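# Cap the marker using the two-arm robot

## Task

Get the cap pushed fully onto the marker, with the capped marker resting entirely on the table afterward. If the cap first seats fully at a moment when the robot is touching neither marker nor cap, the attempt counts for nothing. Neither the marker nor the cap may ever enter the marked zones around the arm bases, whether on the table or in the air; if either does, the task fails. A result that stays in place only because the robot is holding it is not accepted. At the end, release everything and move the grippers away.

## Robot and tools

Robot: two arms, left_arm and right_arm, each with six joints plus a gripper. Joint order everywhere (in command rows and in result lists) is waist, shoulder, elbow, wrist pitch, wrist yaw, wrist roll. Rely only on this order. Stated joint ranges in rad, for both arms: waist -2.618 to 3.054, shoulder 0.000 to 3.142, elbow 0.000 to 3.142, wrist pitch -1.571 to 1.571, wrist yaw -1.571 to 1.571, wrist roll -2.094 to 2.094. A joint's true limit may differ from these by up to 0.036 rad in either direction.

Frame: one shared scene frame. Its origin sits on the tabletop midway between the arms, +z is up, +x points out across the table, and left_arm is on the +y side. The arm names do not correspond to image sides. Each gripper's fingers point along its own +z and close along its own y. The reported end_effector_position (m) is the point between the finger pads, roughly 1 cm short of the tips. end_effector_quat_wxyz gives orientation. Reported positions can be off, more so when the arm is stretched far.

Row format (used by execute_actions and move): a single flat list of 14 numbers covering both arms, even if only one moves. It is left_arm's 6 joint values followed by its opening, then right_arm's 6 joint values followed by its opening. Each number is in [-1, 1]. Joint values are offsets, not poses, and are scaled per joint: 1.0 equals 1.202 rad for the waist, 1.258 for the shoulder, 1.238 for the elbow, 2.073 for wrist pitch, and 2.022 for wrist yaw and wrist roll. The opening is absolute: +1 is fully open and -1 is closed. An optional 12 extra numbers (0 to 1) scale joint stiffness, left_arm's 6 then right_arm's 6. A scale stays in effect until you change it.

execute_actions(actions): a list of up to 15 actions. Each action is a table of up to 15 rows, and each row lasts one 1/30 s step. If there are fewer than 15 rows, the last row repeats to fill 15 steps. Joint offsets in every row are measured from the joint angles at the start of that action, not from the previous row. For the first action in a call, they are measured from the last reported angles. If an action would push a joint more than 0.036 rad beyond its range, it is rejected for both arms. A malformed action, or a first action that fails this check, rejects the whole call. A joint asked past its real limit stops at that limit, and the result may then say "joint sent to its limit". An empty list simply returns the current state and images.

move(target, speed, blocking): target is one row. Its offsets are taken from the Joint positions in the latest result that printed them. All joints follow paths that finish together, so the gripper traces a curve. speed is in rad/s, from 0.01 to 2 (default 0.5), and applies to the joint with the longest way to go. Path time is clamped to between 0.5 and 10 s. Openings are sent at the start. Moves ignore obstacles and the other arm. The extra "move:" line reports the ending (done, off_target, moving, held, fault), whether limits=held or limits=none, and the joint farthest from its target for each arm. With blocking=false the call returns after 0.5 s. Until a result shows the move has ended, you must use wait or stop before sending anything else. wait(seconds, 0 to 10) lets time pass with the last commands held. stop brakes a running move; faster moves need more room to stop.

zoom_image(camera, region): region is [x0, y0, x1, y1] in pixels of that camera's latest image, with the origin at the top-left, at most 504x504. Cameras: cam_head_left, cam_head_right, cam_high, cam_low, cam_left_wrist, cam_right_wrist, each 504x504.

finished_scene(scene): ends the current scene (pass its number) and cannot be undone. Its result says whether the goal was met.

Reading results: Joint positions and Joint velocities list six joints per arm (rad, rad/s), then the finger gap (m; 0.094 when fully open). Joint targets shows what the joints are currently being driven toward. grip_measured is the opening on the command scale. Each gripper's reading can be off by about 1 mm. "joint command not followed" means a clearance check altered joint targets. HELD in step readings marks held-back steps. Torques include offsets, friction and noise. MOTOR HOT appears at 75 °C. At 90 °C the arm stops for 10 s. At 100 °C the arm goes limp and drops. FAULT lines report stops.

Motion limits: each step keeps every joint target within a lead of the measured angle (waist 0.202, shoulder 0.258, elbow 0.238, wrist pitch 0.573, wrist yaw and roll 0.522 rad). Targets are also scaled back if they would move the gripper more than 70 mm. Large changes therefore span several actions. A gripper sags under zero offsets, so re-command the desired angles. The simulation keeps running while you think.

Gripping: to hold something, command an opening about 0.03 below grip_measured; a smaller margin gives a lighter grip. Pad force is roughly 50 to 62 N and is lower on thin parts.

Avoid: dropping or knocking anything off the table; letting the marker or cap enter the zones at the arm bases; letting the arms collide or press on each other; fast impacts; and deep targets past a contact, which press hard. Expect occasional small disturbances to loose objects. Before finishing, open the grippers and pull them away.

Each tool is called after ">>>" by a JSON object that holds its "op" and its "data".

## Session

>>> {"op": "execute_actions", "data": {"actions": []}}

Scene clock: 0.00 s.
left_arm: end_effector_position=(+0.5531, +0.5061, +0.1086) grip_measured=+1.000 end_effector_quat_wxyz=(+0.659, -0.434, +0.499, +0.357) | right_arm: end_effector_position=(+0.1412, +0.0645, +0.2671) grip_measured=+1.000 end_effector_quat_wxyz=(+0.702, -0.685, -0.116, +0.159)
Joint names: [waist, shoulder, elbow, wrist pitch, wrist yaw, wrist roll]
Joint positions: left_arm=[-0.003  2.534  1.383  1.386 -1.008 -0.019  0.094] | right_arm=[ 0.849  1.522  0.736  0.919 -1.296 -1.388  0.094]
Joint velocities: left_arm=[-0.007  0.017  0.002  0.066  0.007 -0.037  0.   ] | right_arm=[ 0.002  0.022  0.002 -0.007 -0.066 -0.037  0.   ]
Joint torques (N m, as the arm reports them, + toward a larger angle): no reading
Motor temperatures (°C, as the motors report them): left_arm=[23 21 23 24 24 21] | right_arm=[23 21 25 21 20 23]
Joint targets: left_arm=[-0.003 2.536 1.384 1.371 -1.005 -0.018] | right_arm=[0.849 1.513 0.748 0.916 -1.293 -1.379]
Joint stiffness scale: left_arm=[1. 1. 1. 1. 1. 1.] | right_arm=[1. 1. 1. 1. 1. 1.]

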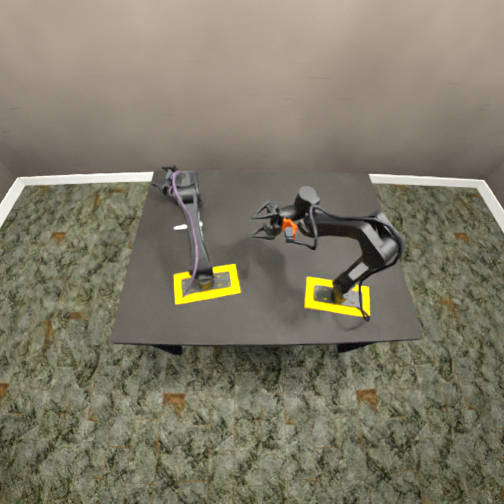

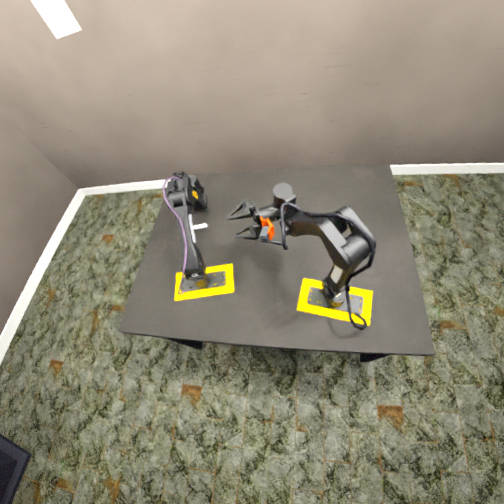

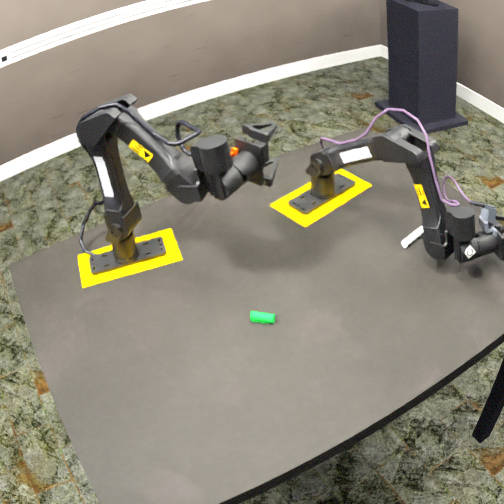

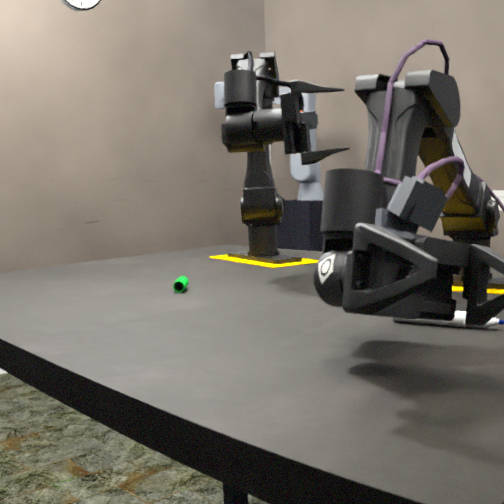

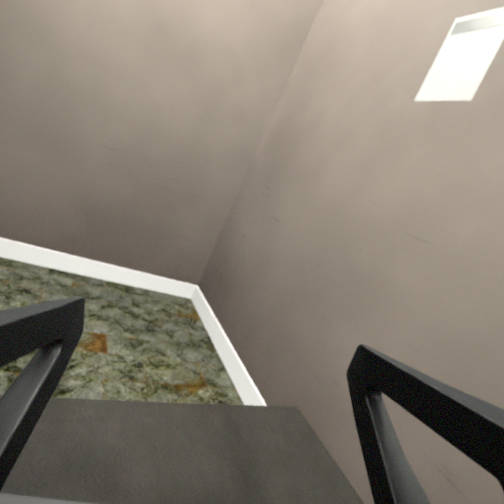

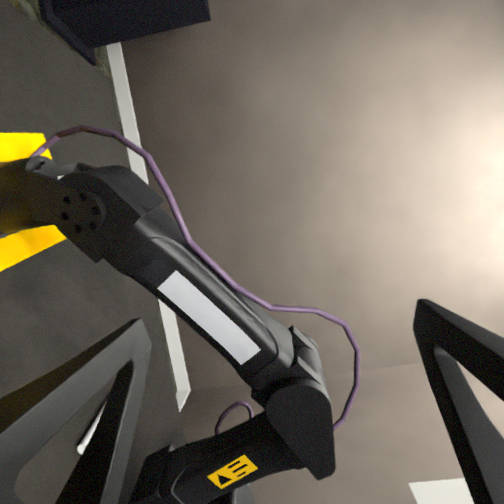

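>>> {"op": "move", "data": {"target": [0,-0.981,-0.148,-0.958,0.4985,0.01,1,-0.706,-0.176,0.375,-0.733,0.641,0.686,1], "speed": 1.0}}

>>> {"op": "move", "data": {"target": [0,0,0,-0.29,0,0,1,0,0,0,-0.29,0,0,1], "speed": 1.0}}

Scene clock: 36.97 s.
left_arm: end_effector_position=(+0.4304, +0.3304, +0.2627) grip_measured=+1.000 end_effector_quat_wxyz=(+0.442, -0.091, +0.891, +0.046) | right_arm: end_effector_position=(+0.3614, -0.3470, +0.2234) grip_measured=+1.000 end_effector_quat_wxyz=(+0.393, +0.074, +0.916, -0.033)
Joint names: [waist, shoulder, elbow, wrist pitch, wrist yaw, wrist roll]
Joint positions: left_arm=[-0.003  1.308  1.226 -0.569 -0.01  -0.006  0.094] | right_arm=[ 0.009  1.329  1.167 -0.6   -0.009 -0.012  0.094]
Joint velocities: left_arm=[ 0.002  0.012  0.007 -0.022  0.022 -0.007  0.   ] | right_arm=[-0.012 -0.012 -0.002 -0.022 -0.051 -0.037  0.   ]
Joint torques (N m, as the arm reports them, + toward a larger angle): left_arm=[ 0.03 -6.81  5.09  1.56  0.1   0.09] | right_arm=[-0.69 -7.88 10.04  1.59  0.09  0.12]
Motor temperatures (°C, as the motors report them): left_arm=[23 28 24 27 24 21] | right_arm=[23 23 27 25 20 23]
Joint targets: left_arm=[-0.003 1.300 1.200 -0.600 0.001 0.001] | right_arm=[0.001 1.301 1.200 -0.600 0.000 -0.001]
Joint stiffness scale: left_arm=[1. 1. 1. 1. 1. 1.] | right_arm=[1. 1. 1. 1. 1. 1.]
move: off_target (left_arm, right_arm); limits=none; left_arm: farthest joint: the wrist pitch, 0.031 radians from its target (1.986 radians at the start); right_arm: farthest joint: the elbow, 0.033 radians from its target (0.464 radians at the start)

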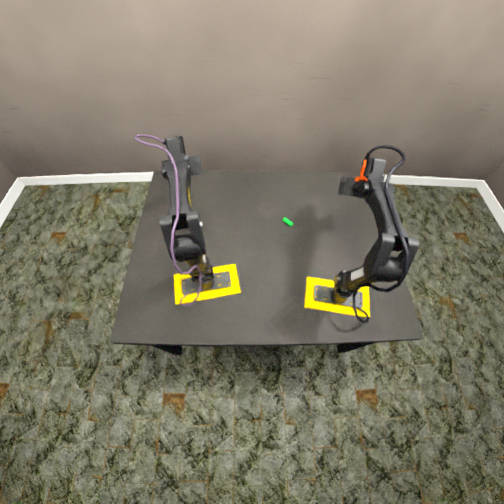

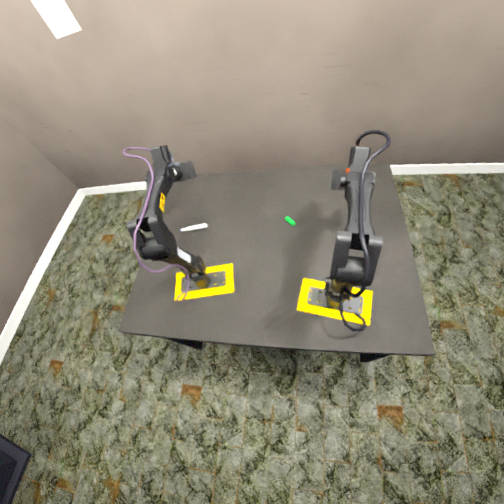

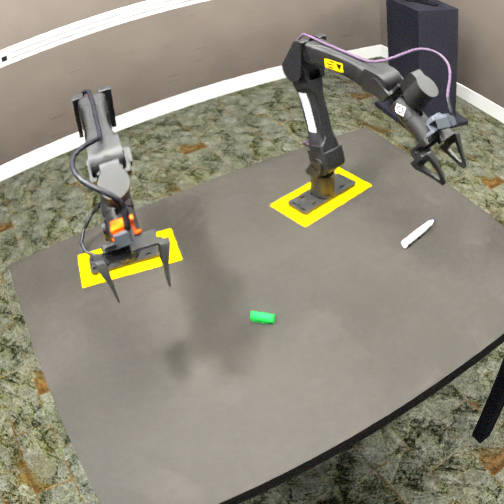

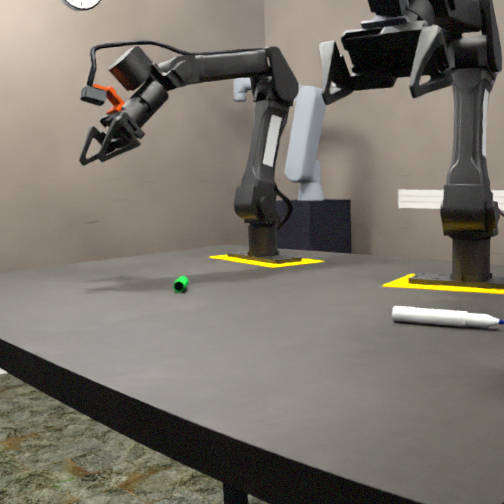

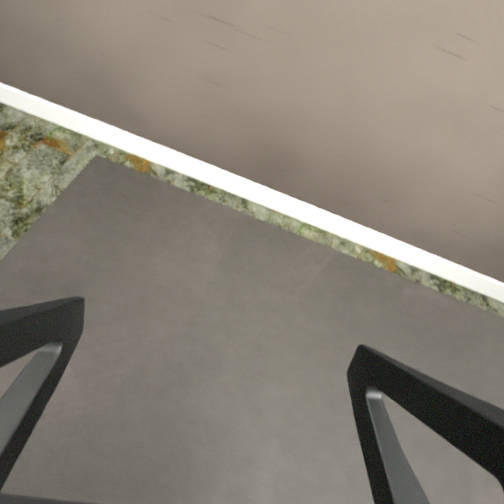

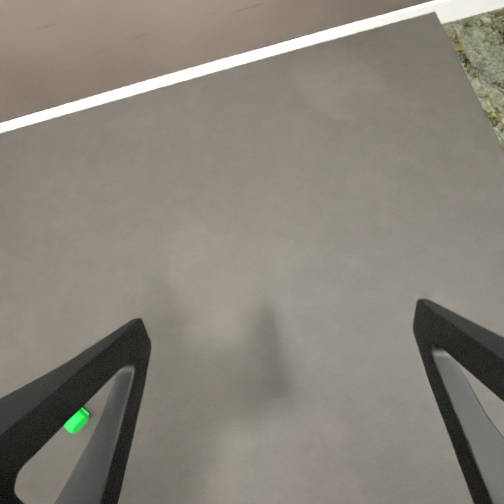

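Scene clock: 38.47 s.
left_arm: end_effector_position=(+0.3185, +0.3086, +0.1794) grip_measured=+1.000 end_effector_quat_wxyz=(+0.170, -0.098, +0.980, +0.021) | right_arm: end_effector_position=(+0.2361, -0.3245, +0.1520) grip_measured=+1.000 end_effector_quat_wxyz=(+0.107, +0.082, +0.991, -0.006)
Joint names: [waist, shoulder, elbow, wrist pitch, wrist yaw, wrist roll]
Joint positions: left_arm=[-0.003  1.308  1.226 -1.145 -0.01  -0.006  0.094] | right_arm=[ 0.009  1.329  1.167 -1.196 -0.009 -0.012  0.094]
Joint velocities: left_arm=[ 0.007 -0.007 -0.027  0.007 -0.022  0.007  0.   ] | right_arm=[-0.012 -0.002 -0.012  0.007  0.007 -0.022  0.   ]
Joint torques (N m, as the arm reports them, + toward a larger angle): left_arm=[ 0.02 -5.1   6.24  0.88  0.01  0.02] | right_arm=[ 0.   -4.26  6.89  0.72  0.    0.02]
Motor temperatures (°C, as the motors report them): left_arm=[23 28 24 27 24 21] | right_arm=[23 23 27 25 20 23]
Joint targets: left_arm=[-0.003 1.308 1.226 -1.170 -0.010 -0.006] | right_arm=[0.009 1.329 1.167 -1.201 -0.009 -0.012]
Joint stiffness scale: left_arm=[1. 1. 1. 1. 1. 1.] | right_arm=[1. 1. 1. 1. 1. 1.]
move: off_target (left_arm); limits=none; left_arm: farthest joint: the wrist pitch, 0.025 radians from its target (0.602 radians at the start); right_arm: farthest joint: the wrist pitch, 0.006 radians from its target (0.602 radians at the start)

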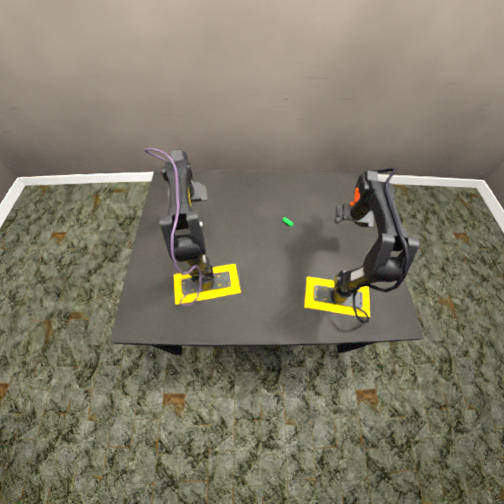

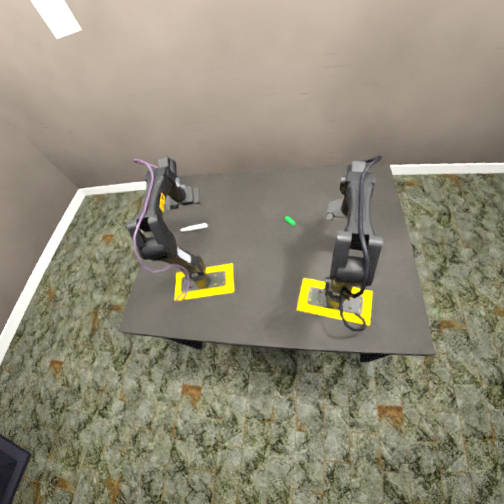

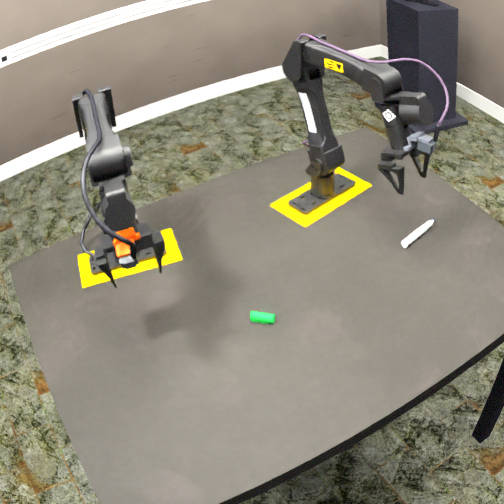

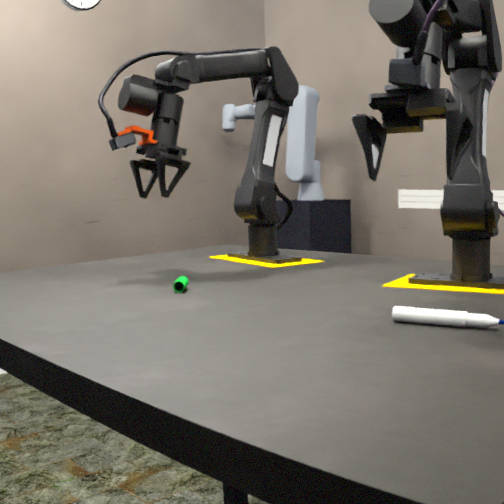

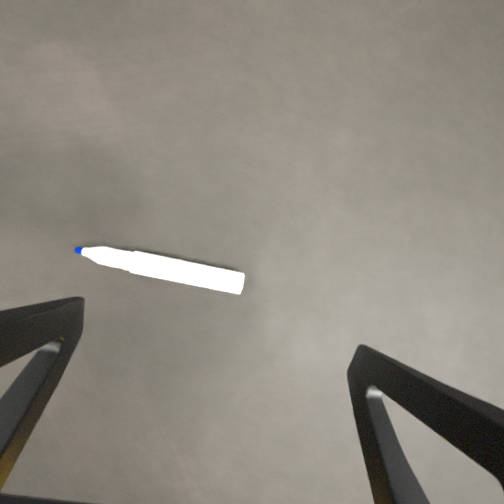

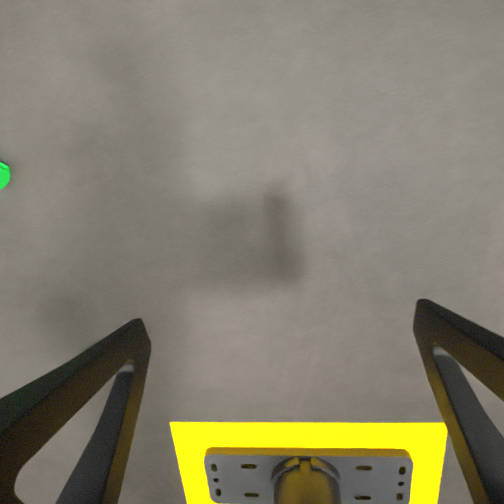

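>>> {"op": "zoom_image", "data": {"camera": "cam_head_right", "region": [120,150,400,330]}}

>>> {"op": "zoom_image", "data": {"camera": "cam_high", "region": [220,180,480,360]}}

Region (120, 150, 400, 330) of cam_head_right's 504x504 image, scaled by 1.800, with more detail than that image has; it fills the top 324 rows of this view, and the rest is white.

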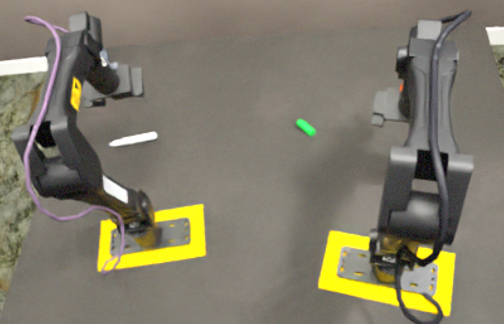

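Region (220, 180, 480, 360) of cam_high's 504x504 image, scaled by 1.938, with more detail than that image has; it fills the top 349 rows of this view, and the rest is white.

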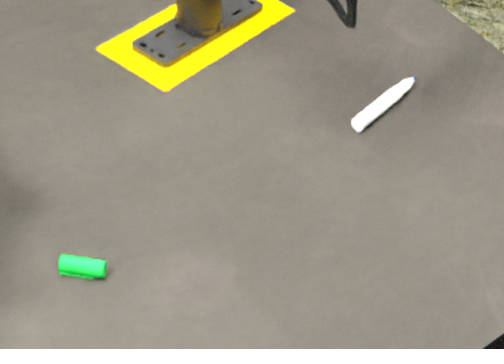

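>>> {"op": "move", "data": {"target": [-0.097,0.123,-0.094,-0.035,0.005,0.814,1,0.567,0.47,0.368,-0.038,0.004,-0.19,1], "speed": 1.2}}

Scene clock: 160.83 s.
left_arm: end_effector_position=(+0.2928, +0.2758, +0.1124) grip_measured=+1.000 end_effector_quat_wxyz=(+0.015, +0.699, +0.715, +0.025) | right_arm: end_effector_position=(+0.2898, -0.1093, +0.0958) grip_measured=+1.000 end_effector_quat_wxyz=(-0.013, -0.428, +0.904, +0.002)
Joint names: [waist, shoulder, elbow, wrist pitch, wrist yaw, wrist roll]
Joint positions: left_arm=[-0.11   1.451  1.131 -1.193 -0.01   1.634  0.094] | right_arm=[ 0.686  1.92   1.59  -1.266 -0.005 -0.385  0.094]
Joint velocities: left_arm=[ 0.002  0.012 -0.017 -0.051 -0.037 -0.007  0.   ] | right_arm=[ 0.002  0.012  0.007 -0.066  0.081 -0.007  0.   ]
Joint torques (N m, as the arm reports them, + toward a larger angle): left_arm=[-0.74 -5.05  4.41  0.38  0.12  0.09] | right_arm=[ 0.38 -9.99  8.92  0.24  0.03 -0.09]
Motor temperatures (°C, as the motors report them): left_arm=[23 23 25 26 24 21] | right_arm=[23 23 27 24 20 23]
Joint targets: left_arm=[-0.119 1.463 1.110 -1.217 0.000 1.640] | right_arm=[0.691 1.920 1.623 -1.274 -0.001 -0.396]
Joint stiffness scale: left_arm=[1. 1. 1. 1. 1. 1.] | right_arm=[1. 1. 1. 1. 1. 1.]
move: off_target (left_arm, right_arm); limits=none; left_arm: farthest joint: the wrist pitch, 0.025 radians from its target (0.072 radians at the start); right_arm: farthest joint: the elbow, 0.033 radians from its target (0.455 radians at the start)

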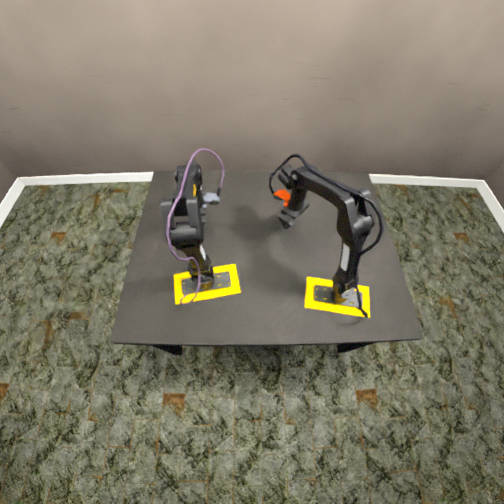

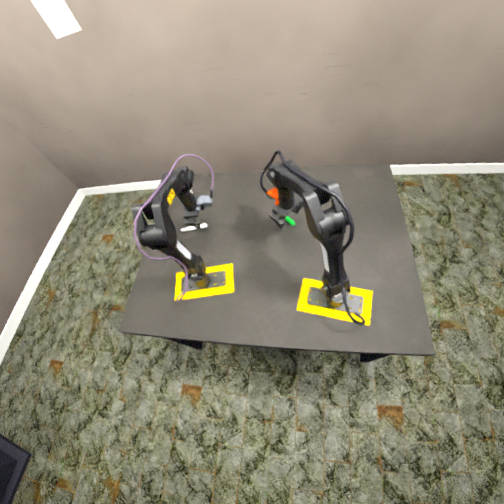

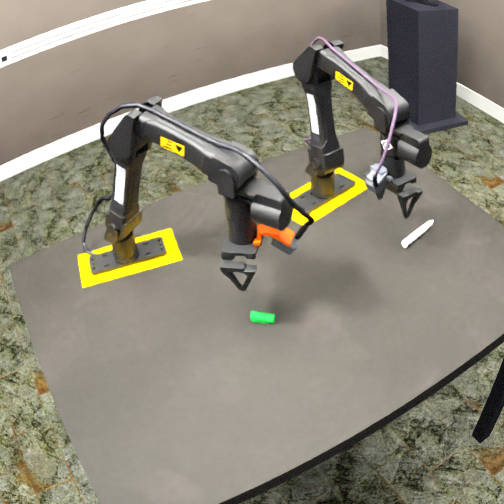

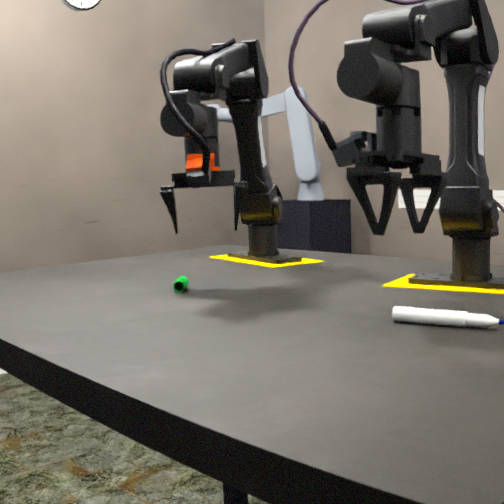

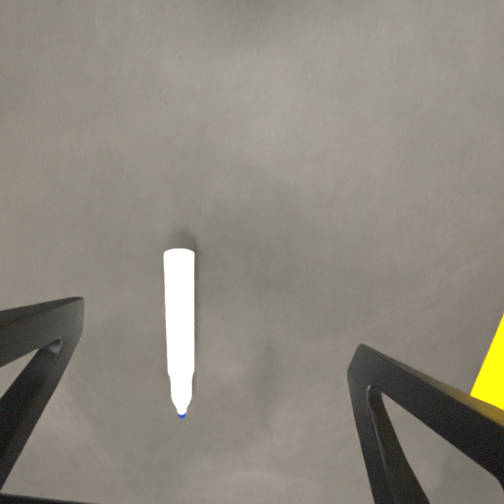

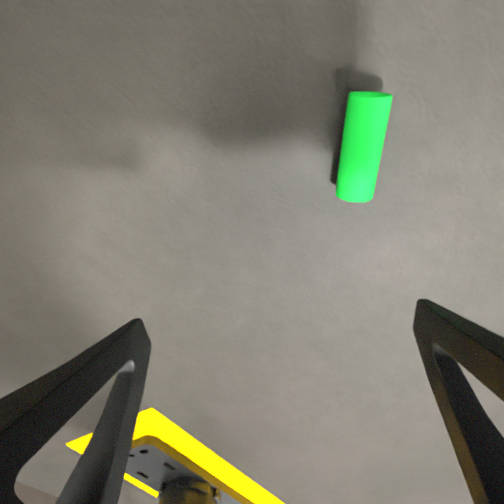

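>>> {"op": "move", "data": {"target": [0.169,0.192,0.039,0.05,0.005,0.099,1,-0.057,0.175,0.186,0.015,0.002,0.05,1], "speed": 0.6}}

>>> {"op": "zoom_image", "data": {"camera": "cam_high", "region": [200,150,480,380]}}

Scene clock: 183.47 s.
left_arm: end_effector_position=(+0.3043, +0.3317, +0.0598) grip_measured=+1.000 end_effector_quat_wxyz=(-0.020, +0.697, +0.716, -0.025) | right_arm: end_effector_position=(+0.3450, -0.1080, +0.0616) grip_measured=+1.000 end_effector_quat_wxyz=(-0.018, -0.358, +0.934, +0.001)
Joint names: [waist, shoulder, elbow, wrist pitch, wrist yaw, wrist roll]
Joint positions: left_arm=[ 0.089  1.687  1.153 -1.1   -0.01   1.827  0.094] | right_arm=[ 0.624  2.145  1.784 -1.245 -0.004 -0.295  0.094]
Joint velocities: left_arm=[-0.007 -0.017 -0.022  0.037  0.007 -0.051  0.   ] | right_arm=[-0.002 -0.007  0.007  0.037  0.007 -0.007  0.   ]
Joint torques (N m, as the arm reports them, + toward a larger angle): left_arm=[ 0.3  -7.97  7.32  0.45  0.09  0.1 ] | right_arm=[ -0.47 -12.52   9.12   0.4    0.03   0.12]
Motor temperatures (°C, as the motors report them): left_arm=[23 23 25 25 24 21] | right_arm=[23 25 28 23 20 23]
Joint targets: left_arm=[0.093 1.693 1.179 -1.089 0.000 1.834] | right_arm=[0.618 2.140 1.820 -1.235 -0.001 -0.284]
Joint stiffness scale: left_arm=[1. 1. 1. 1. 1. 1.] | right_arm=[1. 1. 1. 1. 1. 1.]
move: off_target (left_arm, right_arm); limits=none; left_arm: farthest joint: the elbow, 0.026 radians from its target (0.049 radians at the start); right_arm: farthest joint: the elbow, 0.037 radians from its target (0.230 radians at the start)

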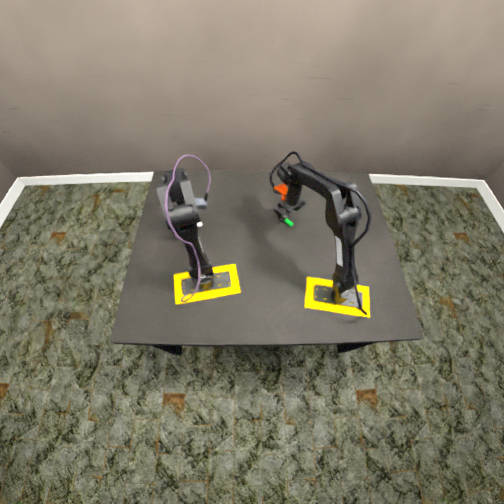

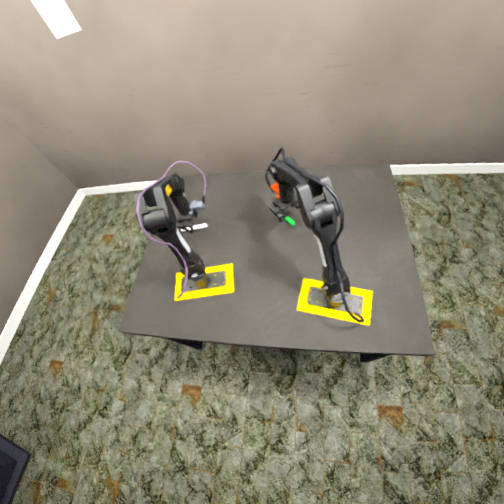

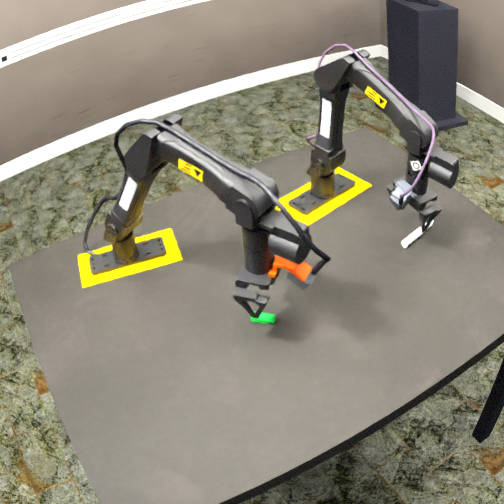

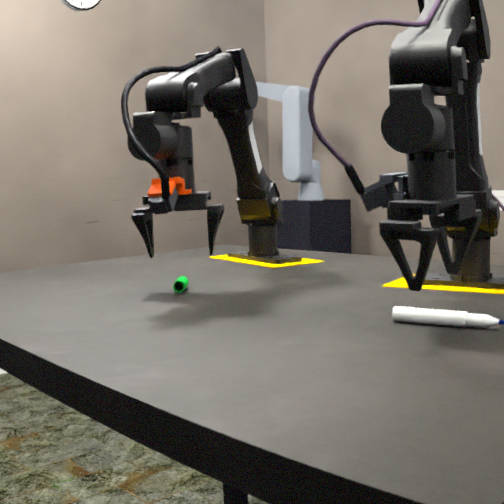

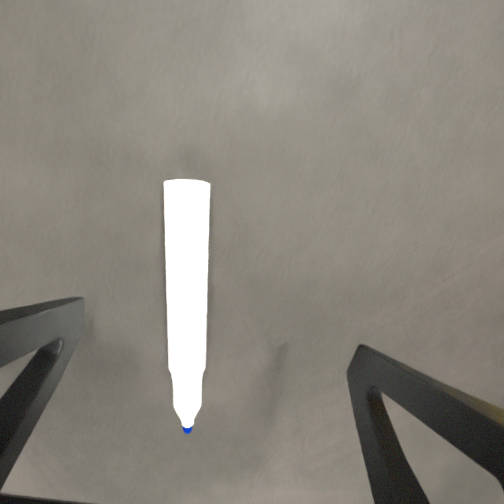

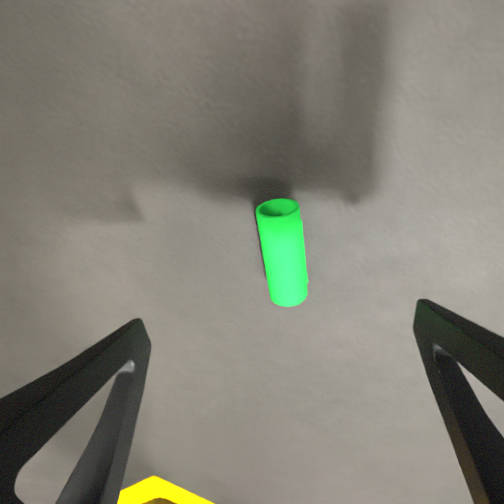

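Region (200, 150, 480, 380) of cam_high's 504x504 image, scaled by 1.800, with more detail than that image has; it fills the top 414 rows of this view, and the rest is white.

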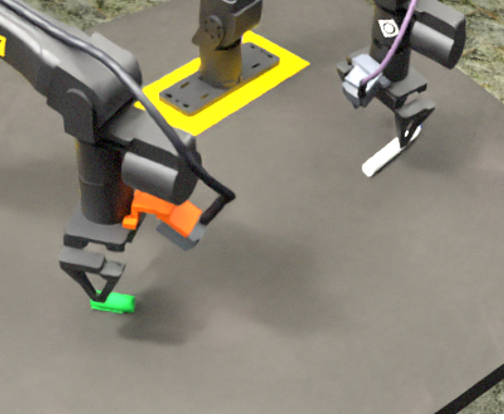

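>>> {"op": "move", "data": {"target": [-0.015,0.05,-0.078,0.114,0.005,-0.008,1,0,0,-0.124,0.101,0.002,-0.025,1], "speed": 0.25}}

Scene clock: 245.50 s.
left_arm: end_effector_position=(+0.3313, +0.3368, +0.0280) grip_measured=+1.000 end_effector_quat_wxyz=(+0.006, +0.697, +0.717, +0.019) | right_arm: end_effector_position=(+0.3482, -0.1065, +0.0247) grip_measured=+1.000 end_effector_quat_wxyz=(+0.004, -0.376, +0.926, +0.002)
Joint names: [waist, shoulder, elbow, wrist pitch, wrist yaw, wrist roll]
Joint positions: left_arm=[ 0.081  1.737  1.078 -0.872 -0.01   1.817  0.094] | right_arm=[ 0.624  2.145  1.635 -1.053 -0.004 -0.334  0.094]
Joint velocities: left_arm=[-0.007 -0.002 -0.022  0.022 -0.037 -0.007  0.   ] | right_arm=[ 0.017 -0.017  0.002  0.022 -0.007 -0.022  0.   ]
Joint torques (N m, as the arm reports them, + toward a larger angle): left_arm=[-0.88 -7.68  3.92  0.63  0.08 -0.04] | right_arm=[ -0.01 -12.01   6.09   0.58   0.03  -0.07]
Motor temperatures (°C, as the motors report them): left_arm=[23 25 27 25 24 21] | right_arm=[23 29 29 23 20 23]
Joint targets: left_arm=[0.071 1.750 1.056 -0.863 0.000 1.811] | right_arm=[0.624 2.145 1.630 -1.036 0.000 -0.345]
Joint stiffness scale: left_arm=[1. 1. 1. 1. 1. 1.] | right_arm=[1. 1. 1. 1. 1. 1.]
move: off_target (left_arm); limits=none; left_arm: farthest joint: the elbow, 0.021 radians from its target (0.097 radians at the start); right_arm: farthest joint: the wrist pitch, 0.018 radians from its target (0.209 radians at the start)

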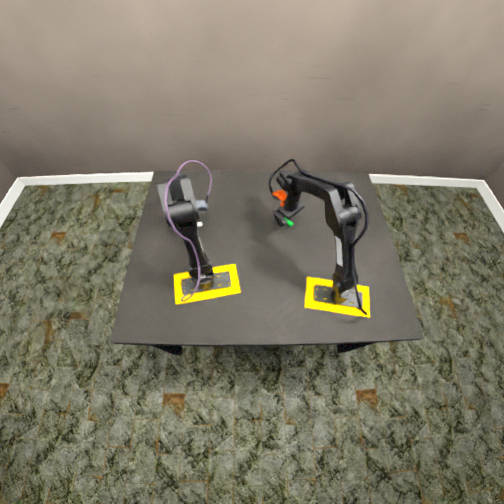

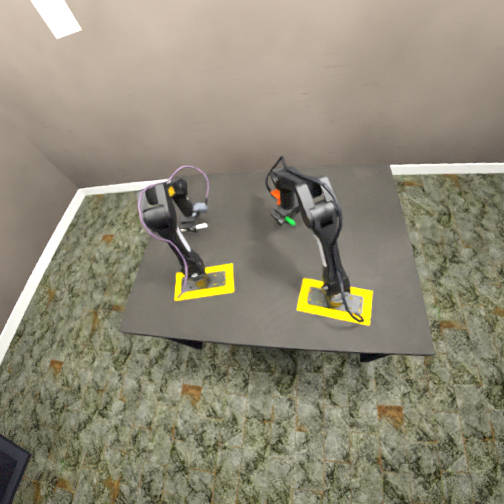

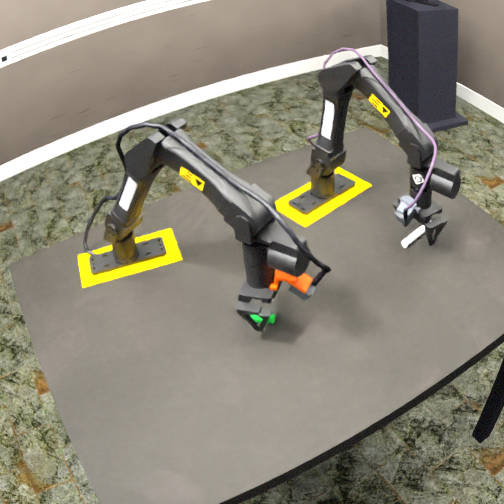

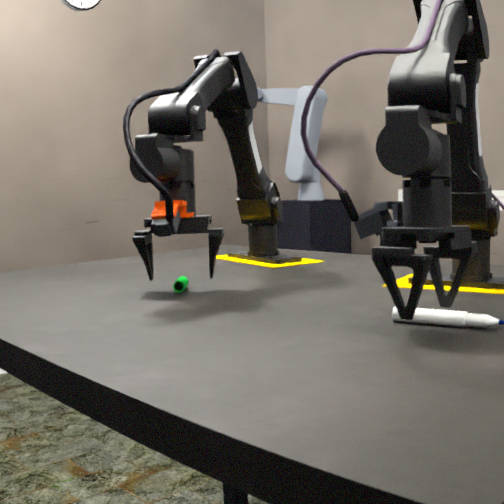

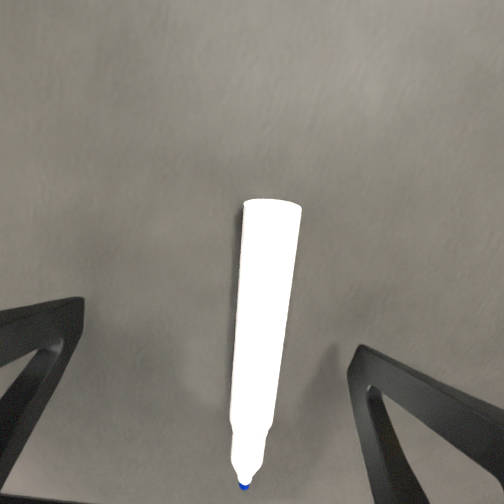

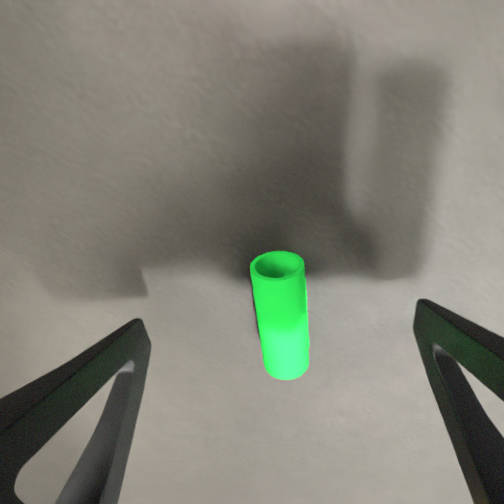

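>>> {"op": "move", "data": {"target": [-0.04,0.017,-0.05,0.009,0.005,0.015,1,0,0,-0.031,0.02,0.002,-0.005,1], "speed": 0.15}}

Scene clock: 261.87 s.
left_arm: end_effector_position=(+0.3218, +0.3220, +0.0163) grip_measured=+1.000 end_effector_quat_wxyz=(-0.004, +0.719, +0.695, +0.002) | right_arm: end_effector_position=(+0.3442, -0.1084, +0.0169) grip_measured=+1.000 end_effector_quat_wxyz=(-0.000, -0.376, +0.926, +0.002)
Joint names: [waist, shoulder, elbow, wrist pitch, wrist yaw, wrist roll]
Joint positions: left_arm=[ 0.041  1.745  1.037 -0.863 -0.01   1.841  0.094] | right_arm=[ 0.624  2.145  1.603 -1.029 -0.004 -0.334  0.094]
Joint velocities: left_arm=[ 0.002  0.002 -0.017  0.051  0.037 -0.007  0.   ] | right_arm=[-0.007 -0.012 -0.007  0.007  0.022 -0.022  0.   ]
Joint torques (N m, as the arm reports them, + toward a larger angle): left_arm=[-0.71 -7.51  3.78  0.54  0.09  0.07] | right_arm=[  0.   -11.93   5.96   0.56   0.04  -0.07]
Motor temperatures (°C, as the motors report them): left_arm=[23 25 26 25 24 21] | right_arm=[23 29 28 23 20 23]
Joint targets: left_arm=[0.033 1.758 1.016 -0.854 0.000 1.848] | right_arm=[0.624 2.145 1.597 -1.012 0.000 -0.344]
Joint stiffness scale: left_arm=[1. 1. 1. 1. 1. 1.] | right_arm=[1. 1. 1. 1. 1. 1.]
move: off_target (left_arm); limits=none; left_arm: farthest joint: the elbow, 0.021 radians from its target (0.061 radians at the start); right_arm: farthest joint: the wrist pitch, 0.018 radians from its target (0.041 radians at the start)

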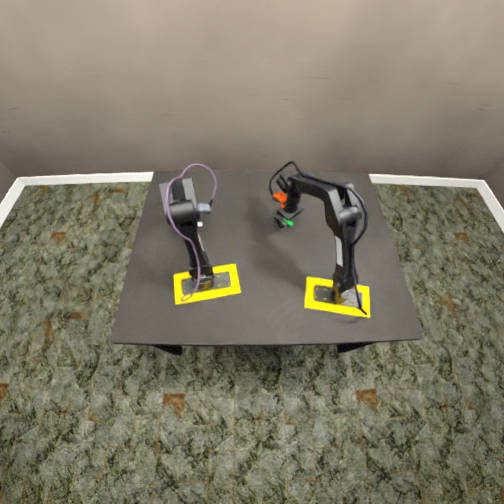

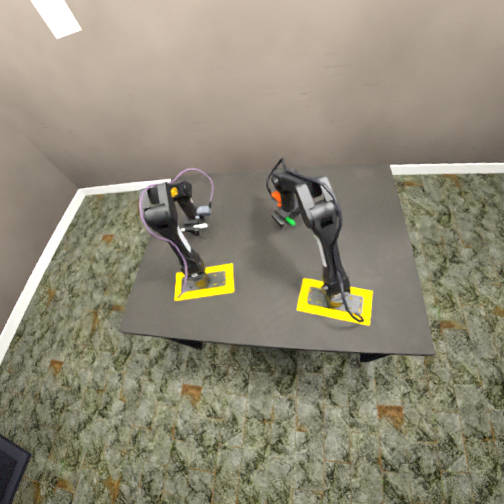

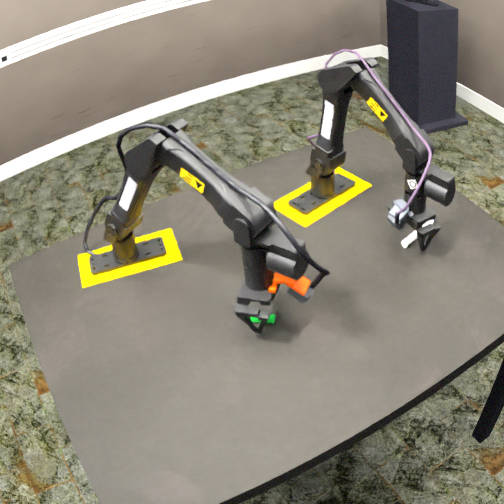

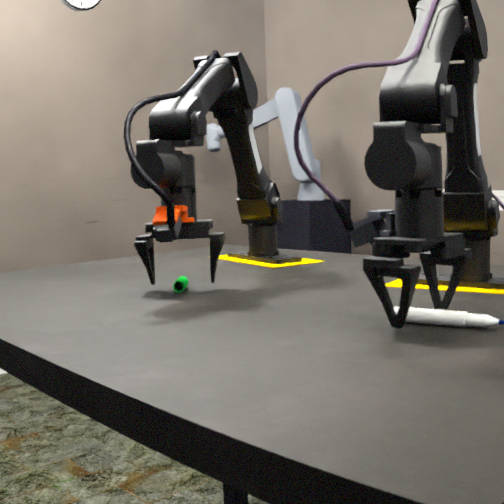

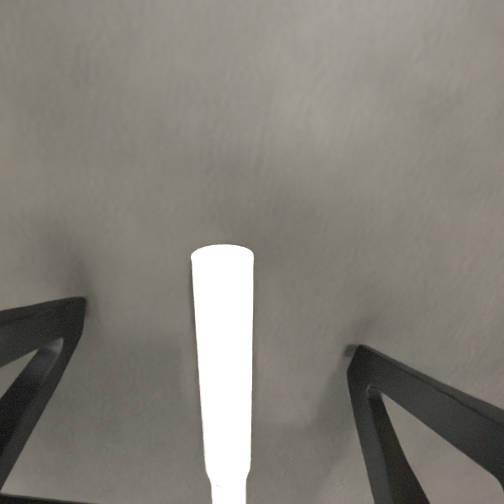

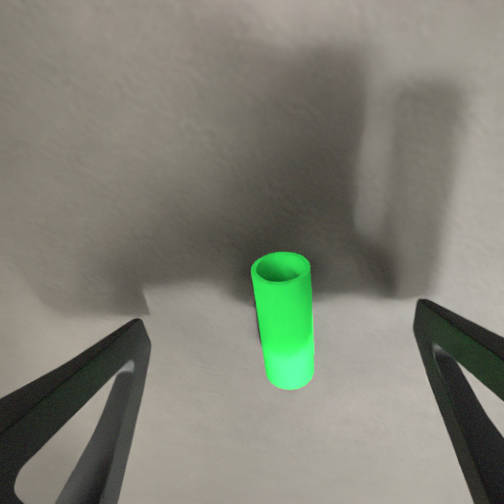

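>>> {"op": "move", "data": {"target": [-0.006,0.01,-0.017,0.004,0.005,0.003,-0.7,0,0,-0.005,0.008,0.002,-0.005,-0.66], "speed": 0.1}}

Scene clock: 266.97 s.
left_arm: end_effector_position=(+0.3219, +0.3219, +0.0163) grip_measured=-0.661 end_effector_quat_wxyz=(-0.004, +0.720, +0.694, +0.002) | right_arm: end_effector_position=(+0.3443, -0.1084, +0.0169) grip_measured=-0.645 end_effector_quat_wxyz=(-0.000, -0.376, +0.926, +0.002)
Joint names: [waist, shoulder, elbow, wrist pitch, wrist yaw, wrist roll]
Joint positions: left_arm=[ 0.041  1.745  1.037 -0.863 -0.009  1.842  0.016] | right_arm=[ 0.624  2.145  1.603 -1.029 -0.004 -0.334  0.017]
Joint velocities: left_arm=[-0.012 -0.002 -0.017  0.081  0.037 -0.007 -0.   ] | right_arm=[-0.007  0.007 -0.007 -0.051 -0.022 -0.022  0.   ]
Joint torques (N m, as the arm reports them, + toward a larger angle): left_arm=[-0.59 -7.62  3.78  0.56  0.09  0.09] | right_arm=[ -0.01 -11.94   5.96   0.52   0.03  -0.07]
Motor temperatures (°C, as the motors report them): left_arm=[23 25 25 25 24 21] | right_arm=[23 29 28 23 20 23]
Joint targets: left_arm=[0.033 1.758 1.016 -0.855 0.001 1.847] | right_arm=[0.624 2.145 1.597 -1.013 0.000 -0.344]
Joint stiffness scale: left_arm=[1. 1. 1. 1. 1. 1.] | right_arm=[1. 1. 1. 1. 1. 1.]
move: off_target (left_arm); limits=none; left_arm: farthest joint: the elbow, 0.021 radians from its target (0.021 radians at the start); right_arm: farthest joint: the wrist pitch, 0.016 radians from its target (0.016 radians at the start)

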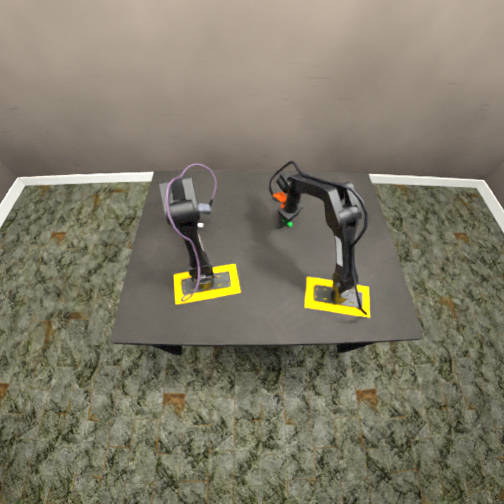

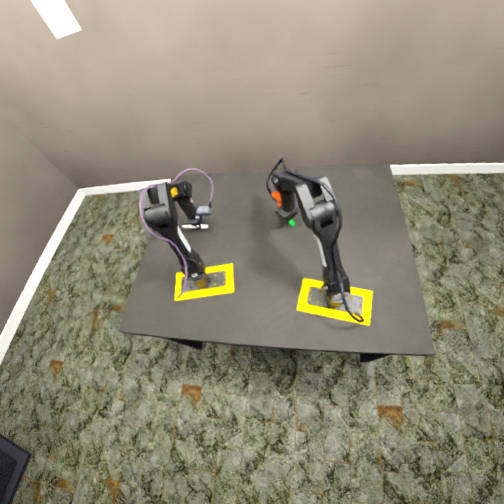

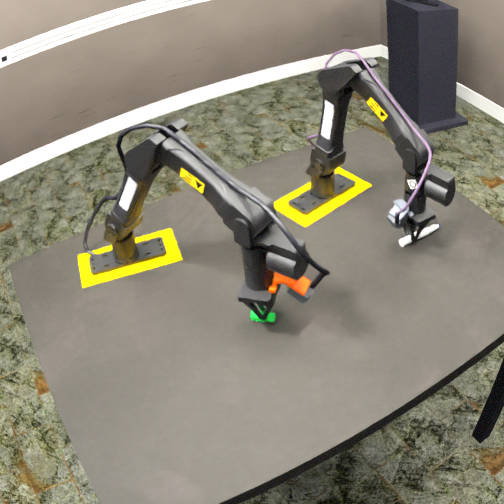

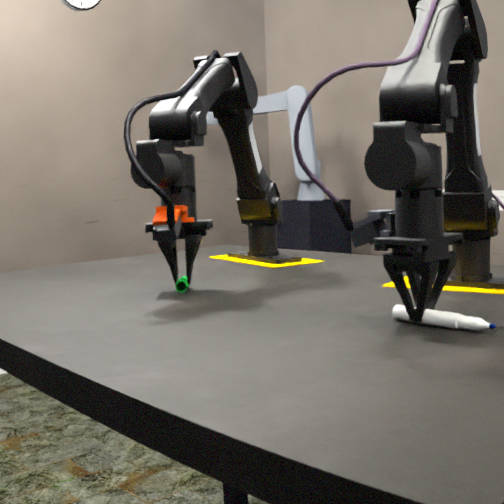

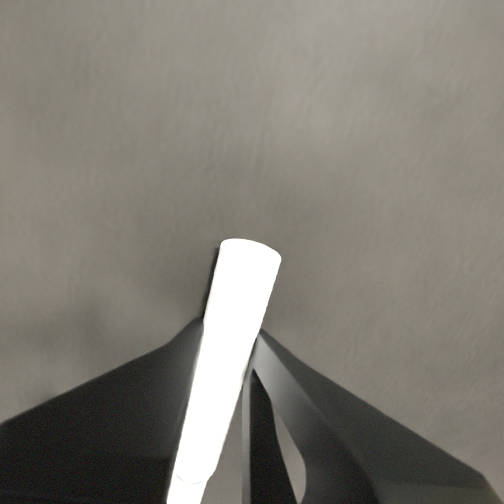

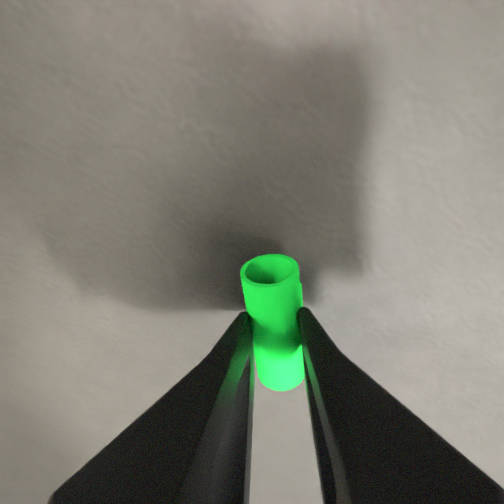

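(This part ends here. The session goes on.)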